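# Unpack heat sink and slip sheet onto pads, restore tools

## Task

Remove both the finned metal heat sink and the slip sheet beneath it from their crate. Place the heat sink upright with its fins pointing up, wholly within the small pad's outline, and lay the sheet flat, wholly within the large pad's outline. Then release everything, return every tool to the stand slot it came from, and move the arm well away from the tools. The heat sink is too wide for grip50. A tool locked on the arm counts as part of the arm.

## Robot and tools

Robot: one arm with a tool changer at its end. Three tools hang in a stand: grip50 (small parallel gripper), grip85 (wider parallel gripper) and cup (suction). tool_id shows which one is locked on: grip50, grip85, cup or none. The heat sink is too wide for grip50.

Frames: everything is in the scene frame. The origin is on the table top under the arm base, +z is up, and +y is to the left when facing along +x. The base may be tilted. end_effector_position (metres) and end_effector_quat_wxyz (w first) describe the centre of the changer's flat face, with or without a tool. The face's z axis points away from the arm. Tool points, in mm along the face axes: grip50 grip point (0, -25, 180); grip85 grip point (0, 0, 173) when closed, 13 mm closer when fully open; cup rim centre (0, 0, 175). Both grippers close along the face x axis. Reported positions get less exact at long reach.

execute_actions(actions): a list of actions run one after another. Each action is a table of up to 15 rows; each row lasts one 1/30 s step, and a short table repeats its last row to fill 15 steps. A row is 15 numbers: x, y, z, qw, qx, qy, qz, tool/lock, grip50_position, grip50_force_limit, grip50_speed, grip85_position, grip85_force_limit, grip85_speed, cup_suction. The first seven are an absolute target pose for the changer face (metres, unit quaternion wxyz). The last eight are each in [-1, 1]. An action is rejected if its target is over 0.6 m from the face's current position along any face axis; if the first action fails that check, or any action is malformed, nothing runs. An empty list just reports state and images. Repeat the wanted quaternion in every row rather than copying a drifted reported one.

Per step the commanded pose is clipped to within 70 mm and 16 degrees of the measured pose, so far targets need several actions; position wins over orientation when both cannot be met. "Hand target" in a result is where the controller is heading now.

Tool numbers: lock >0 locks, <0 unlocks, 0 keeps the previous command; each takes about 1 s. grip50_position: +1 open (50 mm), pads meet near -0.65, -1 closes until blocked. grip85_position: +1 open (85 mm), pads meet near -0.8, -1 closes until blocked. force_limit: -1 about 20 N up to +1 about 185 N (grip50) or 235 N (grip85). speed: -1 about 20 mm/s to +1 about 150 mm/s. cup_suction above 0.01 is on, at or below is off (vents), and it persists between actions. Gripper commands count only when that tool is locked and ready.

move(target, speed, blocking): target is one 15-number row as above, an absolute pose plus tool numbers sent at the start. The face follows a straight path there, lasting 0.5 to 10 s (longer paths stop early). speed is in m/s, 0.002 to 0.5, default 0.25; turning is capped at twice that in rad/s. It does not avoid obstacles and may overshoot speed near a straight arm. blocking=false returns after 0.5 s; then call wait or stop before other motion. The result adds a move: line (done, off_target, moving, held, fault) with limits (paced = clipped pose; held = some steps blocked) and the distance from target.

wait(seconds): 0 to 10, holds the last command, returns early if a move finishes. stop(): brakes a running move; allow stopping room. zoom_image(camera, region): region [x0, y0, x1, y1] in pixels of that camera's last image, at most 504 by 504. Cameras: cam_head_left, cam_head_right, cam_high, cam_low (896x504) and cam_wrist (504x504). finished_scene(scene): ends the current scene (pass its number) and cannot be undone.

Results: the state line; step readings (HELD marks a held-back step); "pose unreachable" means the clearance check altered the command (a mount under the base counts as arm); tool readings show n/a until ready. object_status: 0 moving, 1 stopped while opening, 2 stopped while closing (a grip), 3 at target or pads met (possible with thin parts). grip50 opening in mm is about (250 - grip50_position_measured) x 0.202. grip85 counts: about 78 = 60 mm, 130 = 40 mm, 180 = 20 mm, 230 = pads touching. cup_suction_measured 1 means strong vacuum; near 0 with suction on means no seal. cup_part_present turns 1 at 0.50, back to 0 below 0.45.

Tool changes: align the face with the plate within about 1 mm and 1 degree, face -y toward the fork's open side. When plate_near is 1, lock +1 and wait for locked = 1. A freshly locked gripper closes then opens by itself, so hold nothing between its fingers. To remove a tool, lift 20 mm (between 10 and 30), slide at least 110 mm out along face -y, then rise; return by the reverse path. Unlock only when in_stand reads 1, holding still, until unlocked reads 1; elsewhere unlock is refused (unlock_refused = 1). Slots are 180 mm apart; fork arms sit 40 to 70 mm either side along face x, ends 45 mm toward the opening, tops 18 mm below the plate face. Changer is 63 mm wide; contact block extends 46 mm on face -y, lock motor 58 mm on +y.

Gripping: send -1, keep it, confirm status 2. Suction: seal the whole rim on a smooth flat area away from edges, holes and seams; the cup pulls the part up to 12 mm closer. Release by setting down and switching off, then rise 15 mm.

Avoid: fast or deep contact (the arm is stiff); 150 N on anything or joint torque at limits (waist, shoulder, elbow 147 N m; forearm roll, wrist pitch, wrist roll 36.8 N m, load included) causes a 10 s stop; heat from long holding (MOTOR HOT, OVER-TEMPERATURE FAULT); quick moves that shake parts loose; dropping or knocking anything off the table. Loose parts may get occasional small pushes.

Each tool is called after "Request:" by a JSON object that holds its "fn" and its "kwargs".

## Session

Request:
{"fn": "execute_actions", "kwargs": {"actions": []}}

Scene clock: 0.00 s.
end_effector_position=(+0.4947, -0.0144, +0.4407) locked=0 unlocked=1 plate_near=0 in_stand=0 unlock_refused=0 tool_id=none grip50_position_measured=n/a grip50_object_status=n/a grip85_position_measured=n/a grip85_object_status=n/a cup_suction_measured=n/a cup_part_present=n/a end_effector_quat_wxyz=(+0.003, +0.714, +0.700, +0.008)
Joint positions: [ 0.263  0.132  0.195  0.001 -1.633 -0.261]
Joint velocities: [-0.    -0.002  0.     0.     0.     0.   ]
Hand target: +0.495, -0.014, +0.441; +0.003, +0.714, +0.700, +0.008

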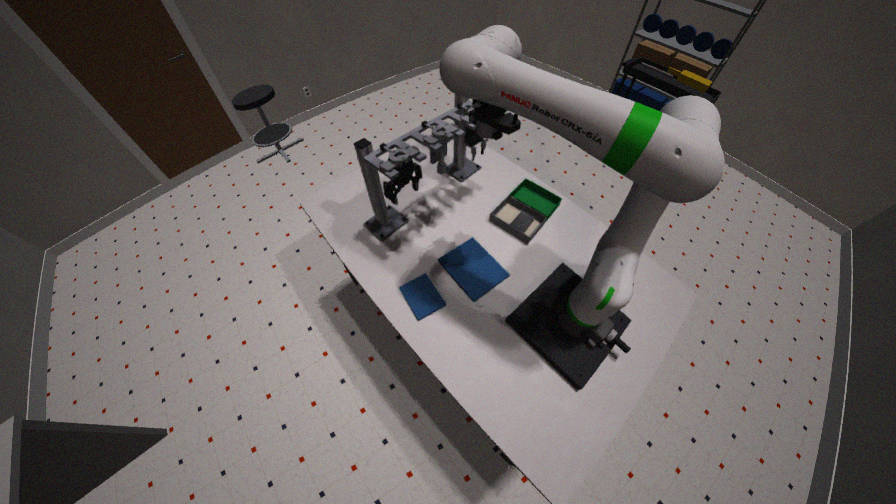

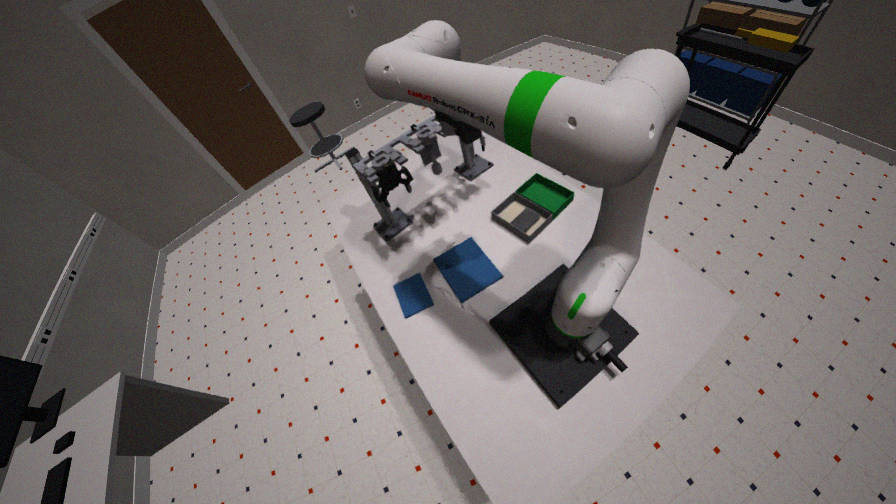

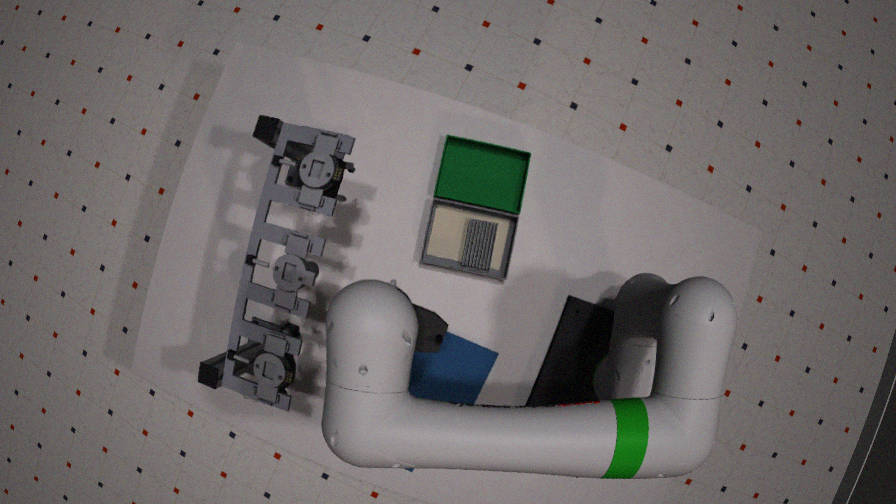

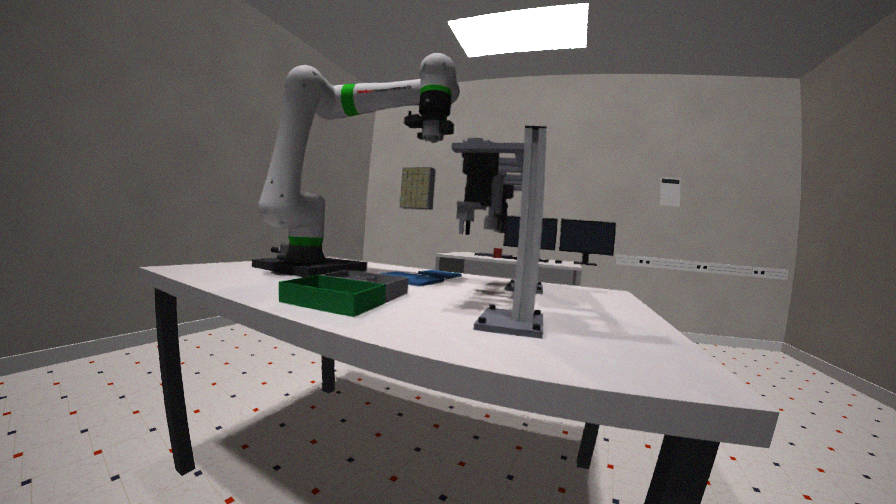

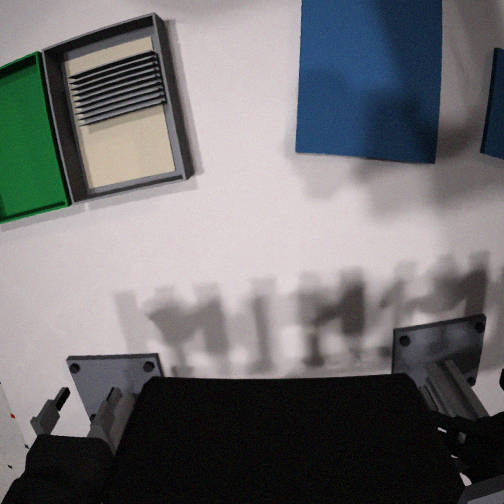

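Request:
{"fn": "move", "kwargs": {"target": [0.666,0.177,0.40,0,0.682,0.7314,0,0,0,0,0,0,0,0,0]}}

Scene clock: 4.87 s.
end_effector_position=(+0.6656, +0.1775, +0.3998) locked=0 unlocked=1 plate_near=0 in_stand=0 unlock_refused=0 tool_id=none grip50_position_measured=n/a grip50_object_status=n/a grip85_position_measured=n/a grip85_object_status=n/a cup_suction_measured=n/a cup_part_present=n/a end_effector_quat_wxyz=(+0.000, +0.682, +0.731, +0.000)
Joint positions: [ 0.474  0.693  0.863  0.001 -1.757 -0.381]
Joint velocities: [-0.003  0.003  0.004 -0.001 -0.003  0.004]
Hand target: +0.666, +0.177, +0.400; +0.000, +0.682, +0.731, +0.000
Off the commanded pose: 0.001 m, 0 deg.
move: done

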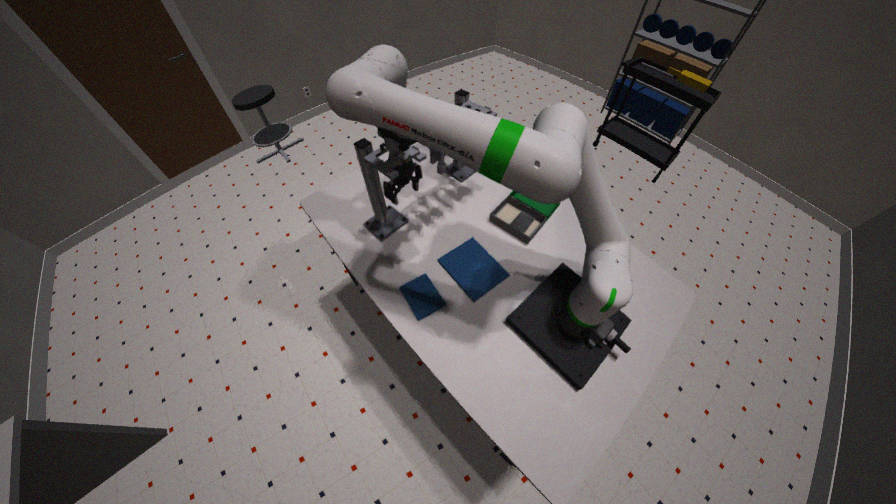

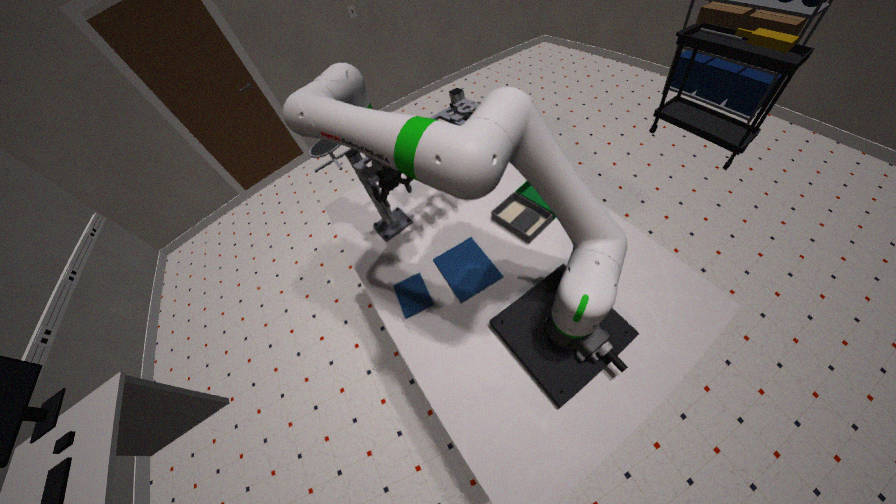

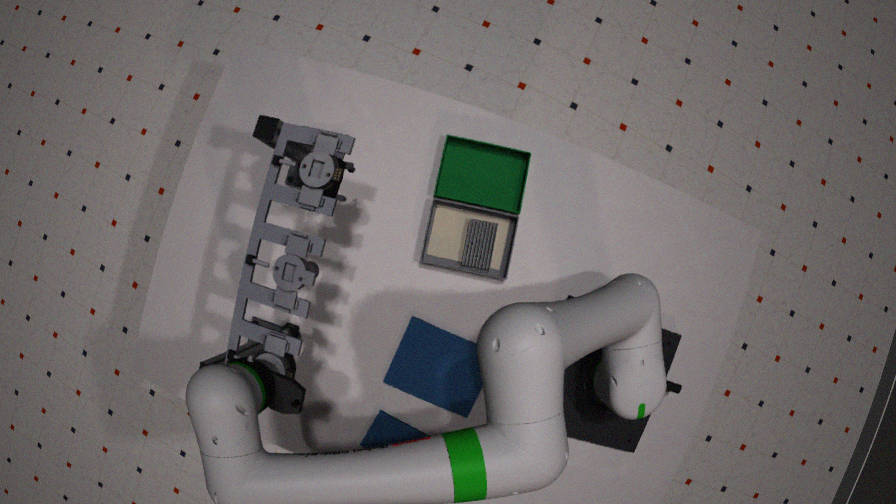

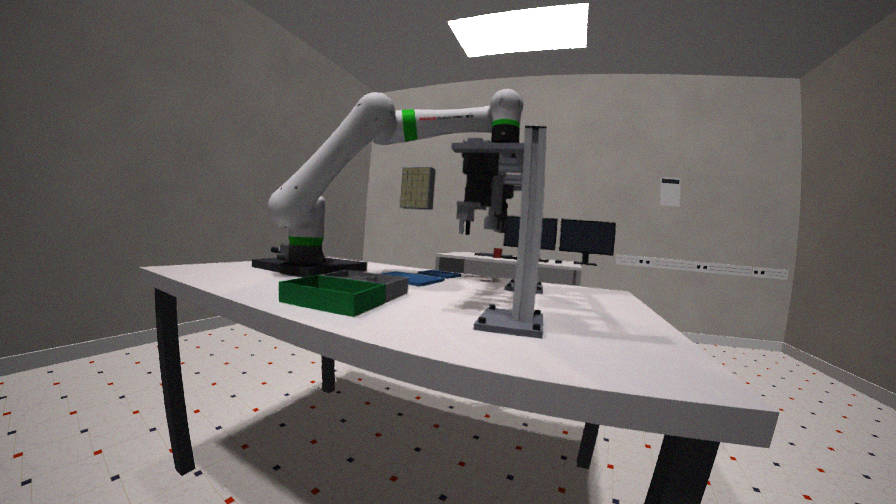

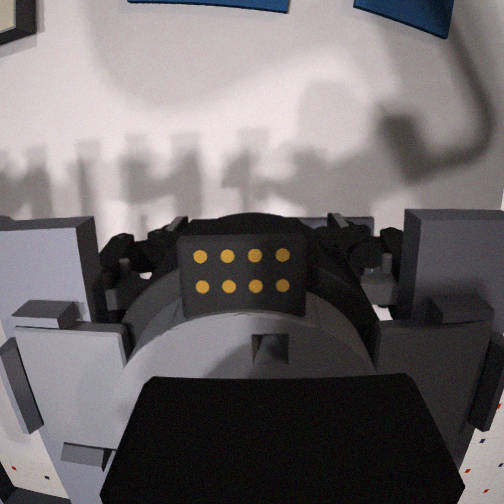

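Request:
{"fn": "move", "kwargs": {"target": [0.6666,0.168,0.40,0,0.682,0.7314,0,0,0,0,0,0,0,0,0], "speed": 0.03}}

Request:
{"fn": "zoom_image", "kwargs": {"camera": "cam_wrist", "region": [100,200,460,420]}}

Scene clock: 8.70 s.
end_effector_position=(+0.6666, +0.1680, +0.4000) locked=0 unlocked=1 plate_near=0 in_stand=0 unlock_refused=0 tool_id=none grip50_position_measured=n/a grip50_object_status=n/a grip85_position_measured=n/a grip85_object_status=n/a cup_suction_measured=n/a cup_part_present=n/a end_effector_quat_wxyz=(-0.000, +0.682, +0.731, -0.000)
Joint positions: [ 0.46   0.688  0.856  0.001 -1.755 -0.368]
Joint velocities: [-0.    -0.002 -0.     0.002 -0.     0.   ]
Hand target: +0.667, +0.168, +0.400; -0.000, +0.682, +0.731, -0.000
Off the commanded pose: 0.000 m, 0 deg.
move: done

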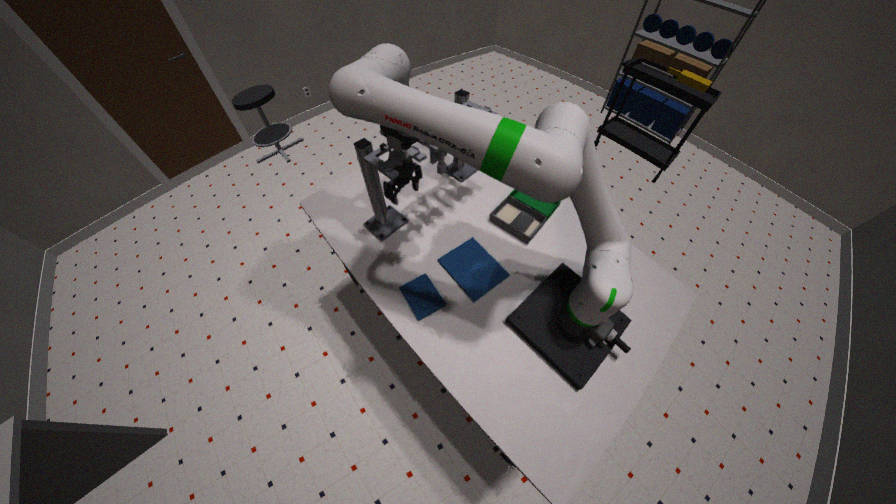

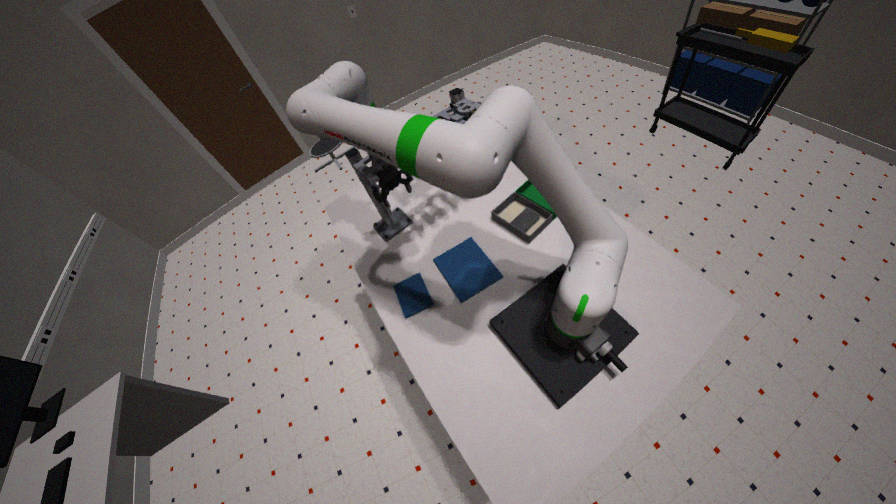

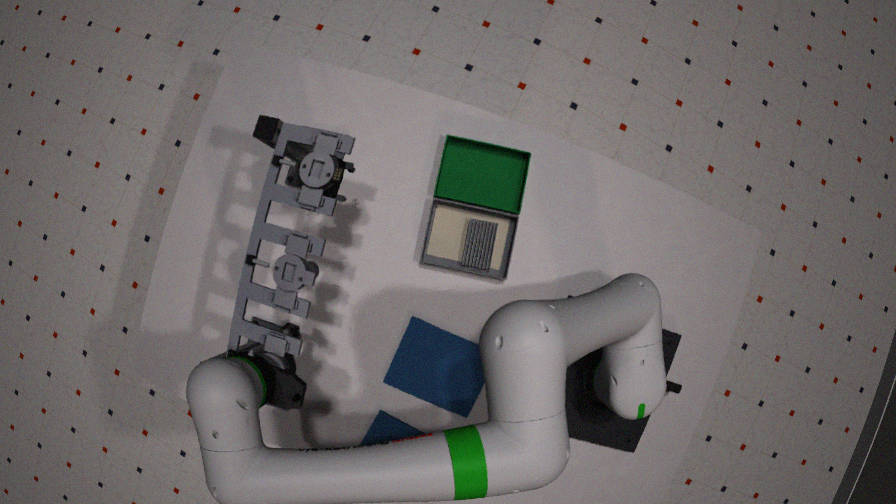

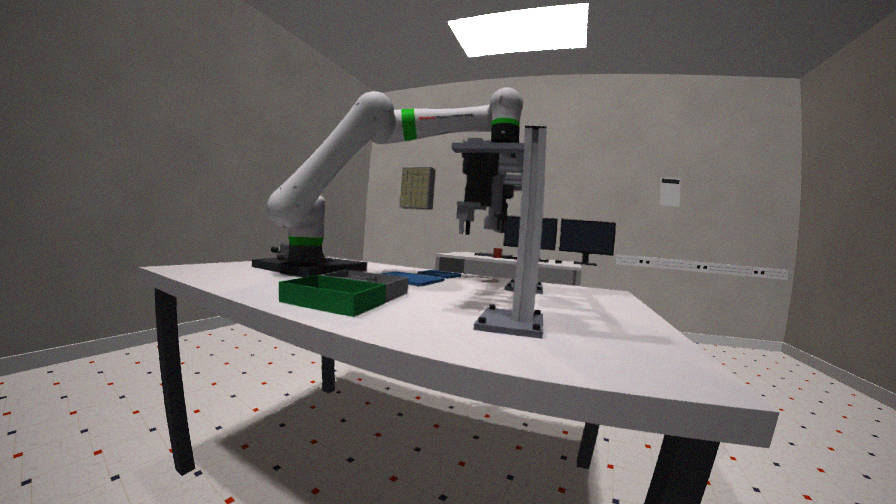

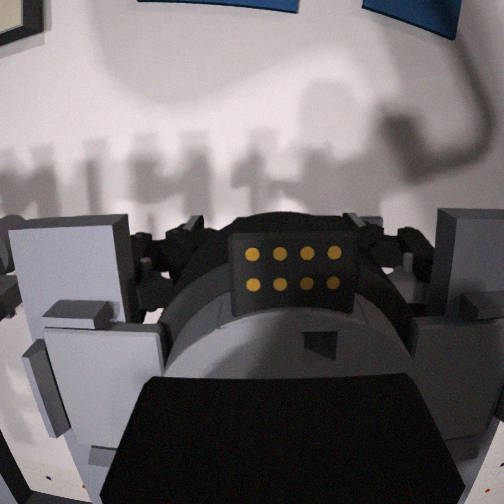

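Region (100, 200, 460, 420) of cam_wrist's 504x504 image, scaled by 1.400, with more detail than that image has.

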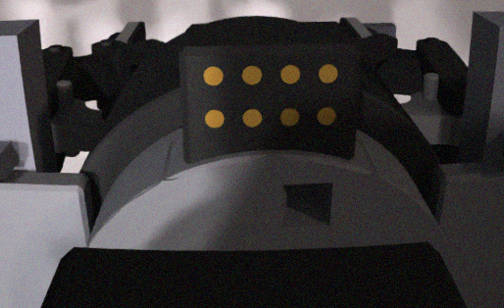

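Request:
{"fn": "move", "kwargs": {"target": [0.6657,0.1706,0.376,0,0.682,0.7314,0,0,0,0,0,0,0,0,0], "speed": 0.03}}

Request:
{"fn": "zoom_image", "kwargs": {"camera": "cam_wrist", "region": [100,200,460,420]}}

Scene clock: 13.97 s.
end_effector_position=(+0.6658, +0.1706, +0.3761) locked=0 unlocked=1 plate_near=0 in_stand=0 unlock_refused=0 tool_id=none grip50_position_measured=n/a grip50_object_status=n/a grip85_position_measured=n/a grip85_object_status=n/a cup_suction_measured=n/a cup_part_present=n/a end_effector_quat_wxyz=(+0.000, +0.682, +0.731, -0.000)
Joint positions: [ 0.464  0.674  0.778  0.001 -1.69  -0.372]
Joint velocities: [ 0.     0.    -0.002  0.     0.002 -0.001]
Hand target: +0.666, +0.171, +0.376; +0.000, +0.682, +0.731, -0.000
Off the commanded pose: 0.000 m, 0 deg.
move: done

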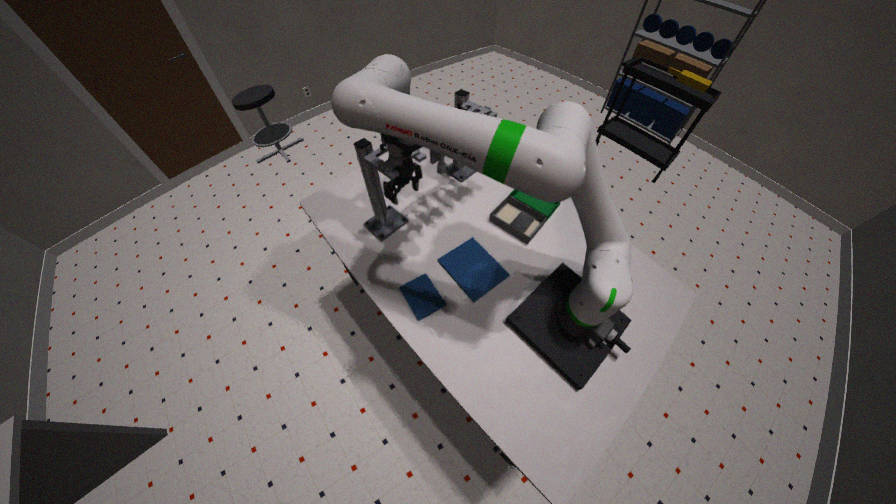

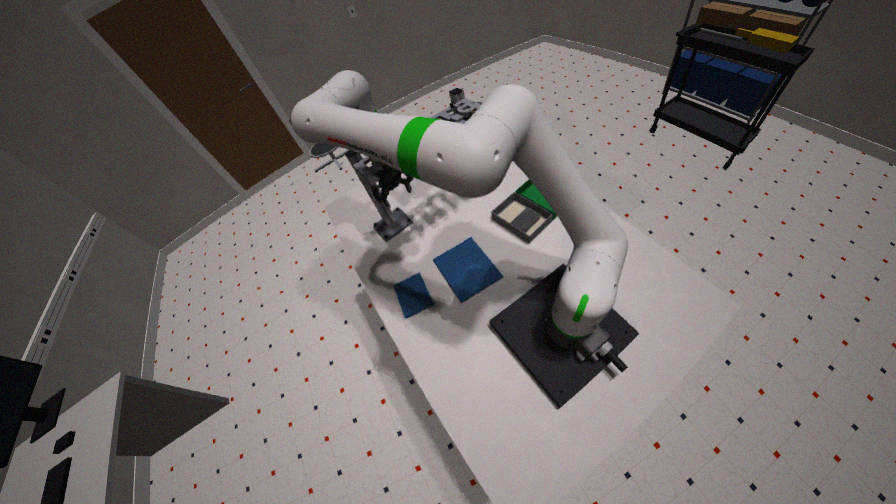

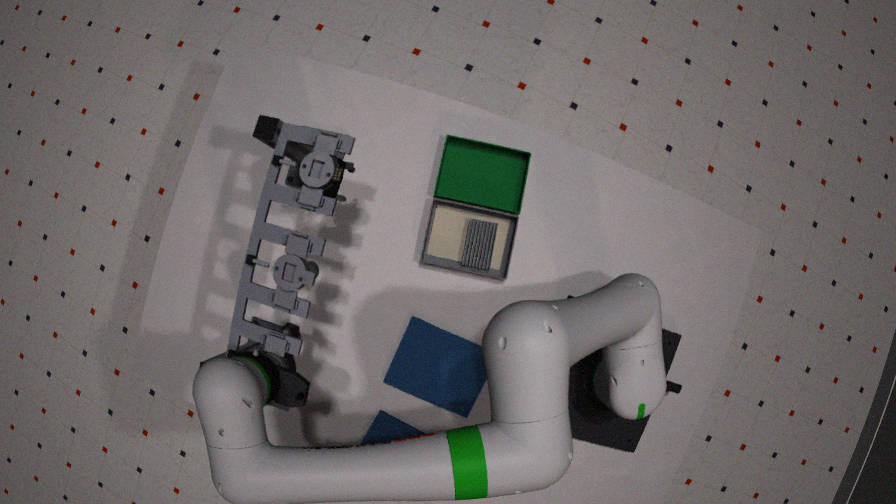

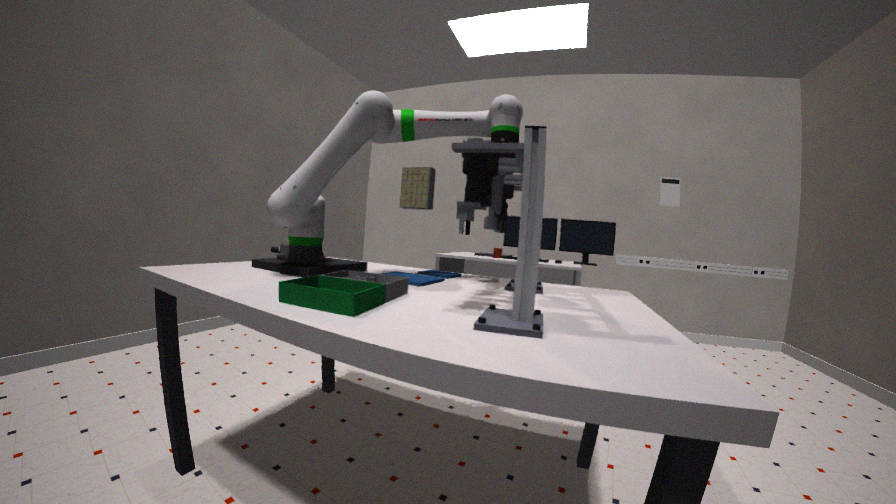

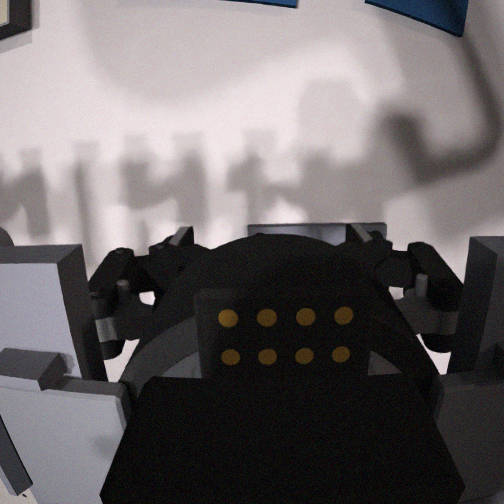

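Region (100, 200, 460, 420) of cam_wrist's 504x504 image, scaled by 1.400, with more detail than that image has.

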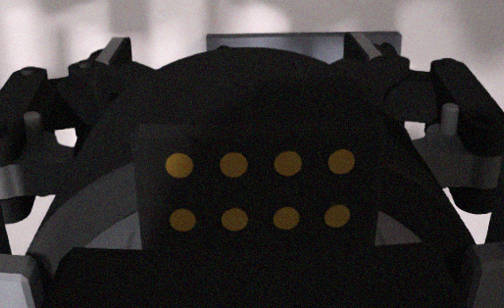

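Request:
{"fn": "execute_actions", "kwargs": {"actions": [[[0.6655,0.1712,0.374,0,0.682,0.7314,0,0,0,0,0,0,0,0,0]],[[0.6655,0.1712,0.3727,0,0.682,0.7314,0,0,0,0,0,0,0,0,0]],[[0.6655,0.1712,0.3717,0,0.682,0.7314,0,0,0,0,0,0,0,0,0]],[[0.6655,0.1712,0.3707,0,0.682,0.7314,0,0,0,0,0,0,0,0,0]]]}}

Scene clock: 19.67 s.
end_effector_position=(+0.6655, +0.1712, +0.3707) locked=0 unlocked=1 plate_near=0 in_stand=0 unlock_refused=0 tool_id=none grip50_position_measured=n/a grip50_object_status=n/a grip85_position_measured=n/a grip85_object_status=n/a cup_suction_measured=n/a cup_part_present=n/a end_effector_quat_wxyz=(+0.000, +0.682, +0.731, +0.000)
Joint positions: [ 0.465  0.672  0.762  0.001 -1.677 -0.373]
Joint velocities: [ 0.    -0.001 -0.001 -0.001  0.     0.   ]
Hand target: +0.666, +0.171, +0.371; +0.000, +0.682, +0.731, -0.000
Off the commanded pose: 0.000 m, 0 deg.
Step readings (end_effector_position; steps 1 to 15: 1st action; 16 to 30: 2nd action; 31 to 45: 3rd action; 46 to 60: 4th action):
0: (+0.6658, +0.1706, +0.3760)
1: (+0.6658, +0.1706, +0.3760)
2: (+0.6657, +0.1708, +0.3755)
4: (+0.6656, +0.1711, +0.3742)
8: (+0.6655, +0.1712, +0.3740)
15: (+0.6655, +0.1712, +0.3740)
16: (+0.6655, +0.1712, +0.3740)
17: (+0.6655, +0.1712, +0.3737)
19: (+0.6655, +0.1712, +0.3729)
23: (+0.6655, +0.1712, +0.3727)
30: (+0.6655, +0.1712, +0.3727)
31: (+0.6655, +0.1712, +0.3727)
32: (+0.6655, +0.1712, +0.3724)
34: (+0.6655, +0.1712, +0.3718)
38: (+0.6655, +0.1712, +0.3717)
45: (+0.6655, +0.1712, +0.3717)
46: (+0.6655, +0.1712, +0.3717)
47: (+0.6655, +0.1712, +0.3714)
49: (+0.6655, +0.1712, +0.3708)
53: (+0.6655, +0.1712, +0.3707)
60: end_effector_position above

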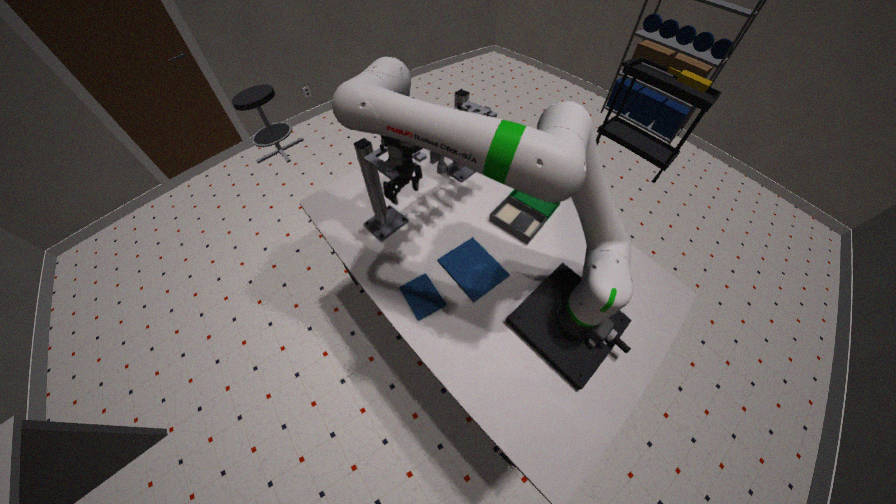

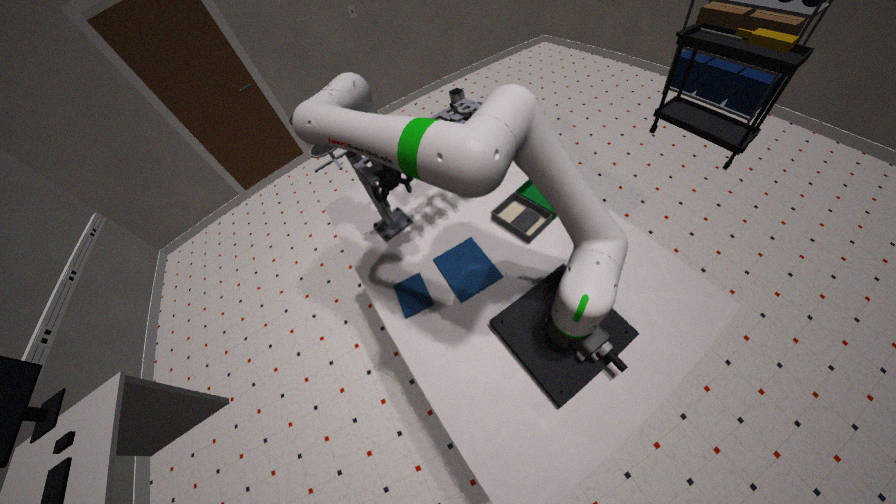

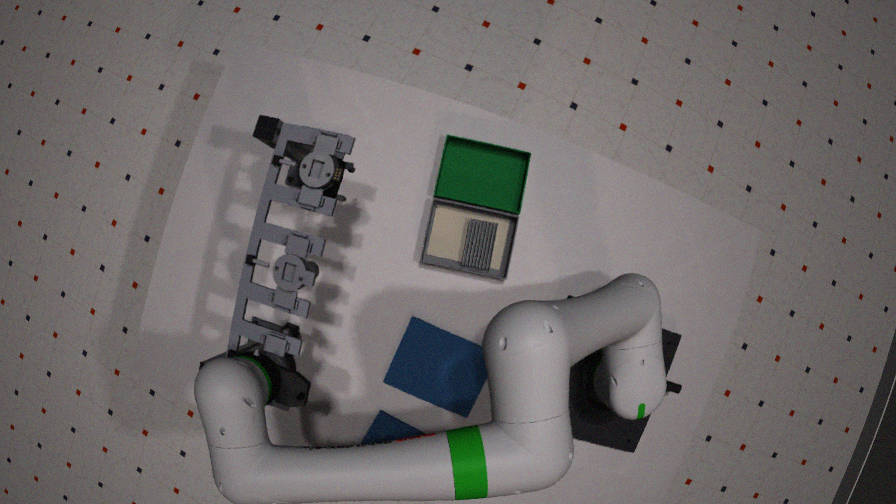

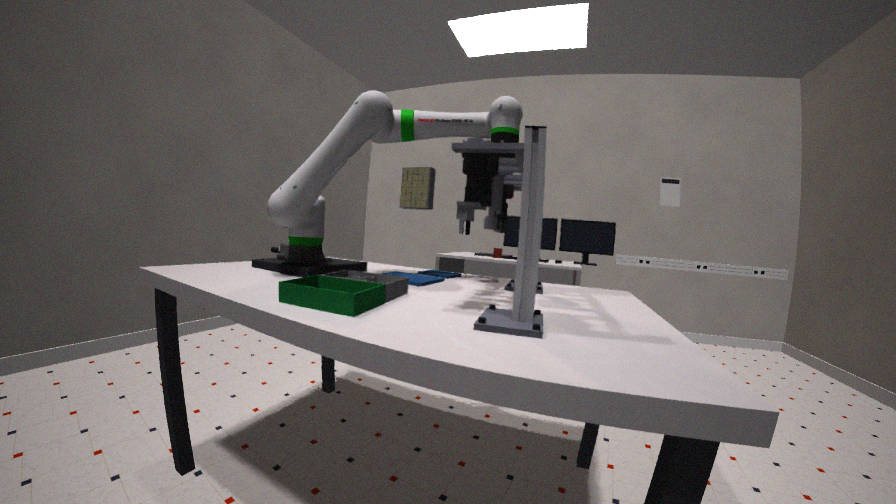

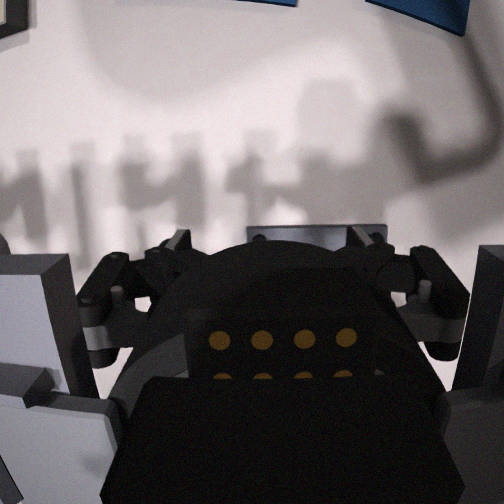

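Request:
{"fn": "execute_actions", "kwargs": {"actions": [[[0.6655,0.1714,0.3695,0,0.682,0.7314,0,0,0,0,0,0,0,0,0]],[[0.6655,0.1714,0.368,0,0.682,0.7314,0,0,0,0,0,0,0,0,0]],[[0.6655,0.1714,0.3665,0,0.682,0.7314,0,0,0,0,0,0,0,0,0]],[[0.6655,0.1714,0.365,0,0.682,0.7314,0,0,0,0,0,0,0,0,0]],[[0.6655,0.1714,0.364,0,0.682,0.7314,0,0,0,0,0,0,0,0,0]],[[0.6655,0.1714,0.363,0,0.682,0.7314,0,0,0,0,0,0,0,0,0]]]}}

Scene clock: 27.77 s.
end_effector_position=(+0.6655, +0.1714, +0.3630) locked=0 unlocked=1 plate_near=1 in_stand=1 unlock_refused=0 tool_id=none grip50_position_measured=n/a grip50_object_status=n/a grip85_position_measured=n/a grip85_object_status=n/a cup_suction_measured=n/a cup_part_present=n/a end_effector_quat_wxyz=(+0.000, +0.682, +0.731, +0.000)
Joint positions: [ 0.466  0.669  0.74   0.001 -1.657 -0.373]
Joint velocities: [-0.     0.    -0.    -0.002 -0.    -0.   ]
Hand target: +0.666, +0.171, +0.363; +0.000, +0.682, +0.731, -0.000
Off the commanded pose: 0.000 m, 0 deg.
Step readings (end_effector_position; steps 1 to 15: 1st action; 16 to 30: 2nd action; 31 to 45: 3rd action; 46 to 60: 4th action; 61 to 75: 5th action; 76 to 90: 6th action):
0: (+0.6655, +0.1712, +0.3707)
1: (+0.6655, +0.1712, +0.3707)
2: (+0.6655, +0.1712, +0.3704)
4: (+0.6655, +0.1712, +0.3697)
8: (+0.6655, +0.1713, +0.3695)
15: (+0.6655, +0.1714, +0.3695)
16: (+0.6655, +0.1714, +0.3695)
17: (+0.6655, +0.1714, +0.3692)
19: (+0.6655, +0.1714, +0.3682)
23: (+0.6655, +0.1714, +0.3680)
30: (+0.6655, +0.1714, +0.3680)
31: (+0.6655, +0.1714, +0.3680)
32: (+0.6655, +0.1714, +0.3677)
34: (+0.6655, +0.1714, +0.3667)
38: (+0.6655, +0.1714, +0.3665)
45: (+0.6655, +0.1714, +0.3665)
46: (+0.6655, +0.1714, +0.3665)
47: (+0.6655, +0.1714, +0.3662)
49: (+0.6655, +0.1714, +0.3652)
53: (+0.6655, +0.1714, +0.3650)
60: (+0.6655, +0.1714, +0.3650)
61: (+0.6655, +0.1714, +0.3650)
62: (+0.6655, +0.1714, +0.3648)
64: (+0.6655, +0.1714, +0.3642)
68: (+0.6655, +0.1714, +0.3640)
75: (+0.6655, +0.1714, +0.3640)
76: (+0.6655, +0.1714, +0.3640)
77: (+0.6655, +0.1714, +0.3638)
79: (+0.6655, +0.1714, +0.3632)
83: (+0.6655, +0.1714, +0.3631)
90: end_effector_position above

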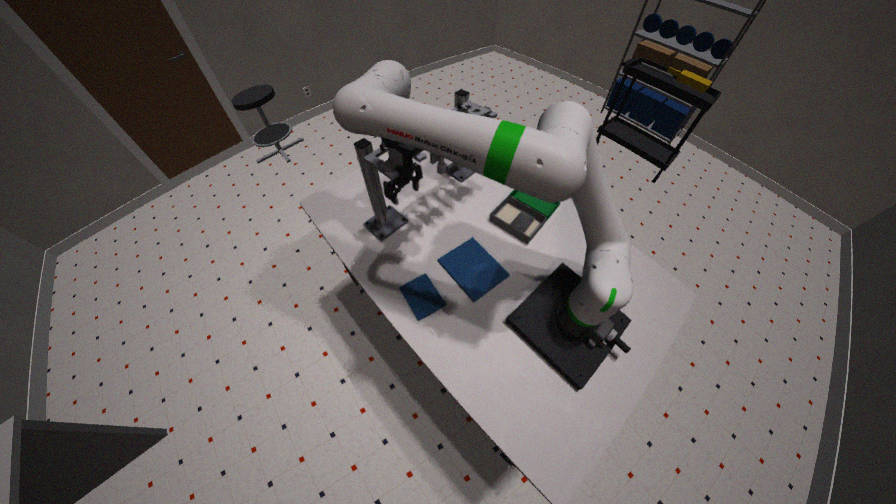

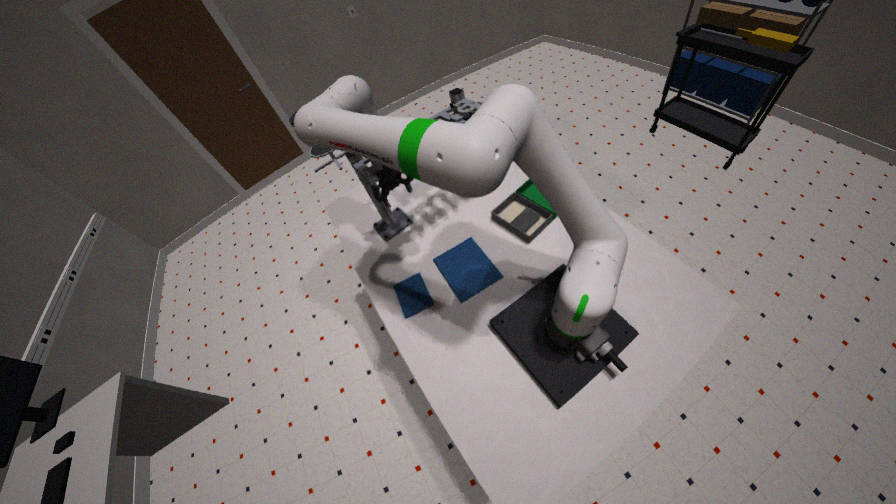

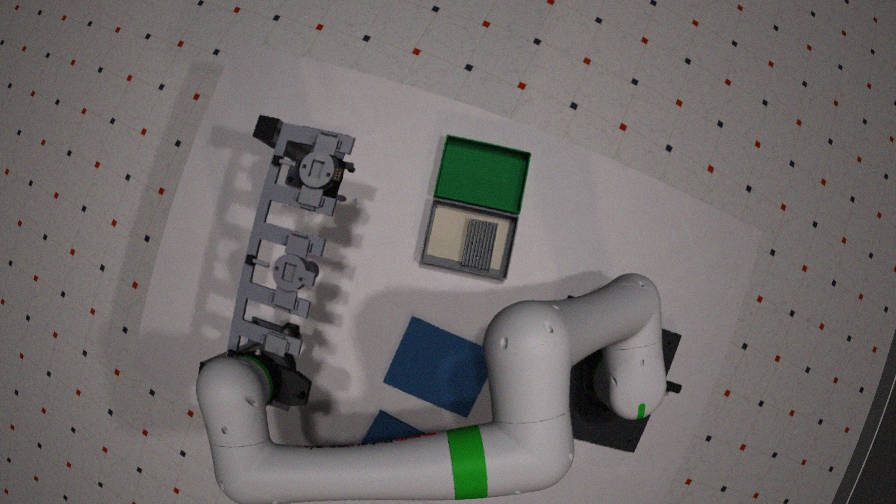

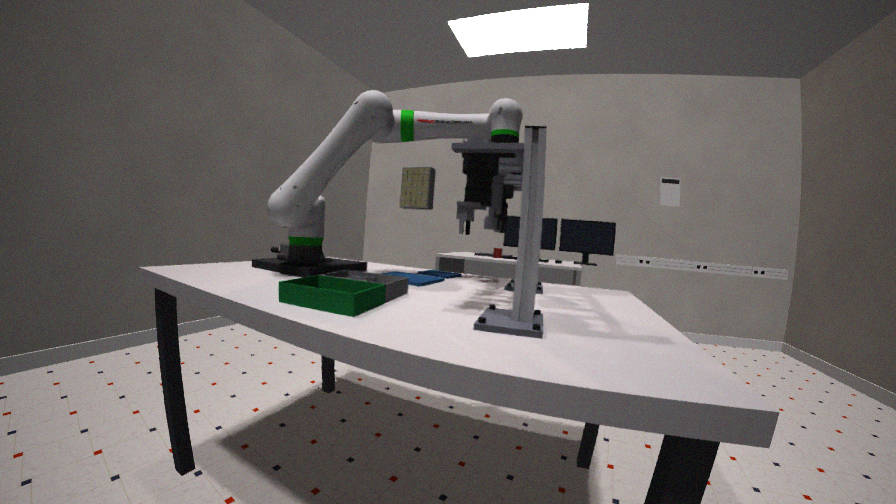

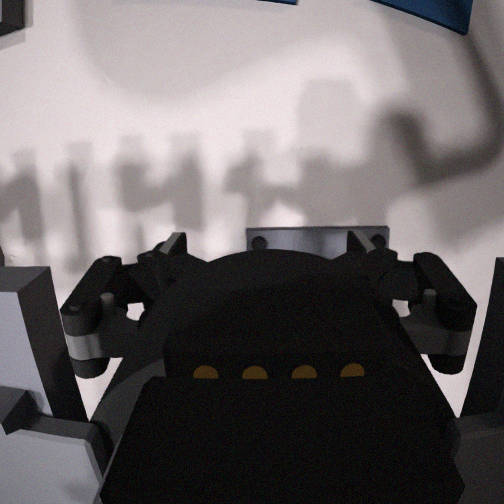

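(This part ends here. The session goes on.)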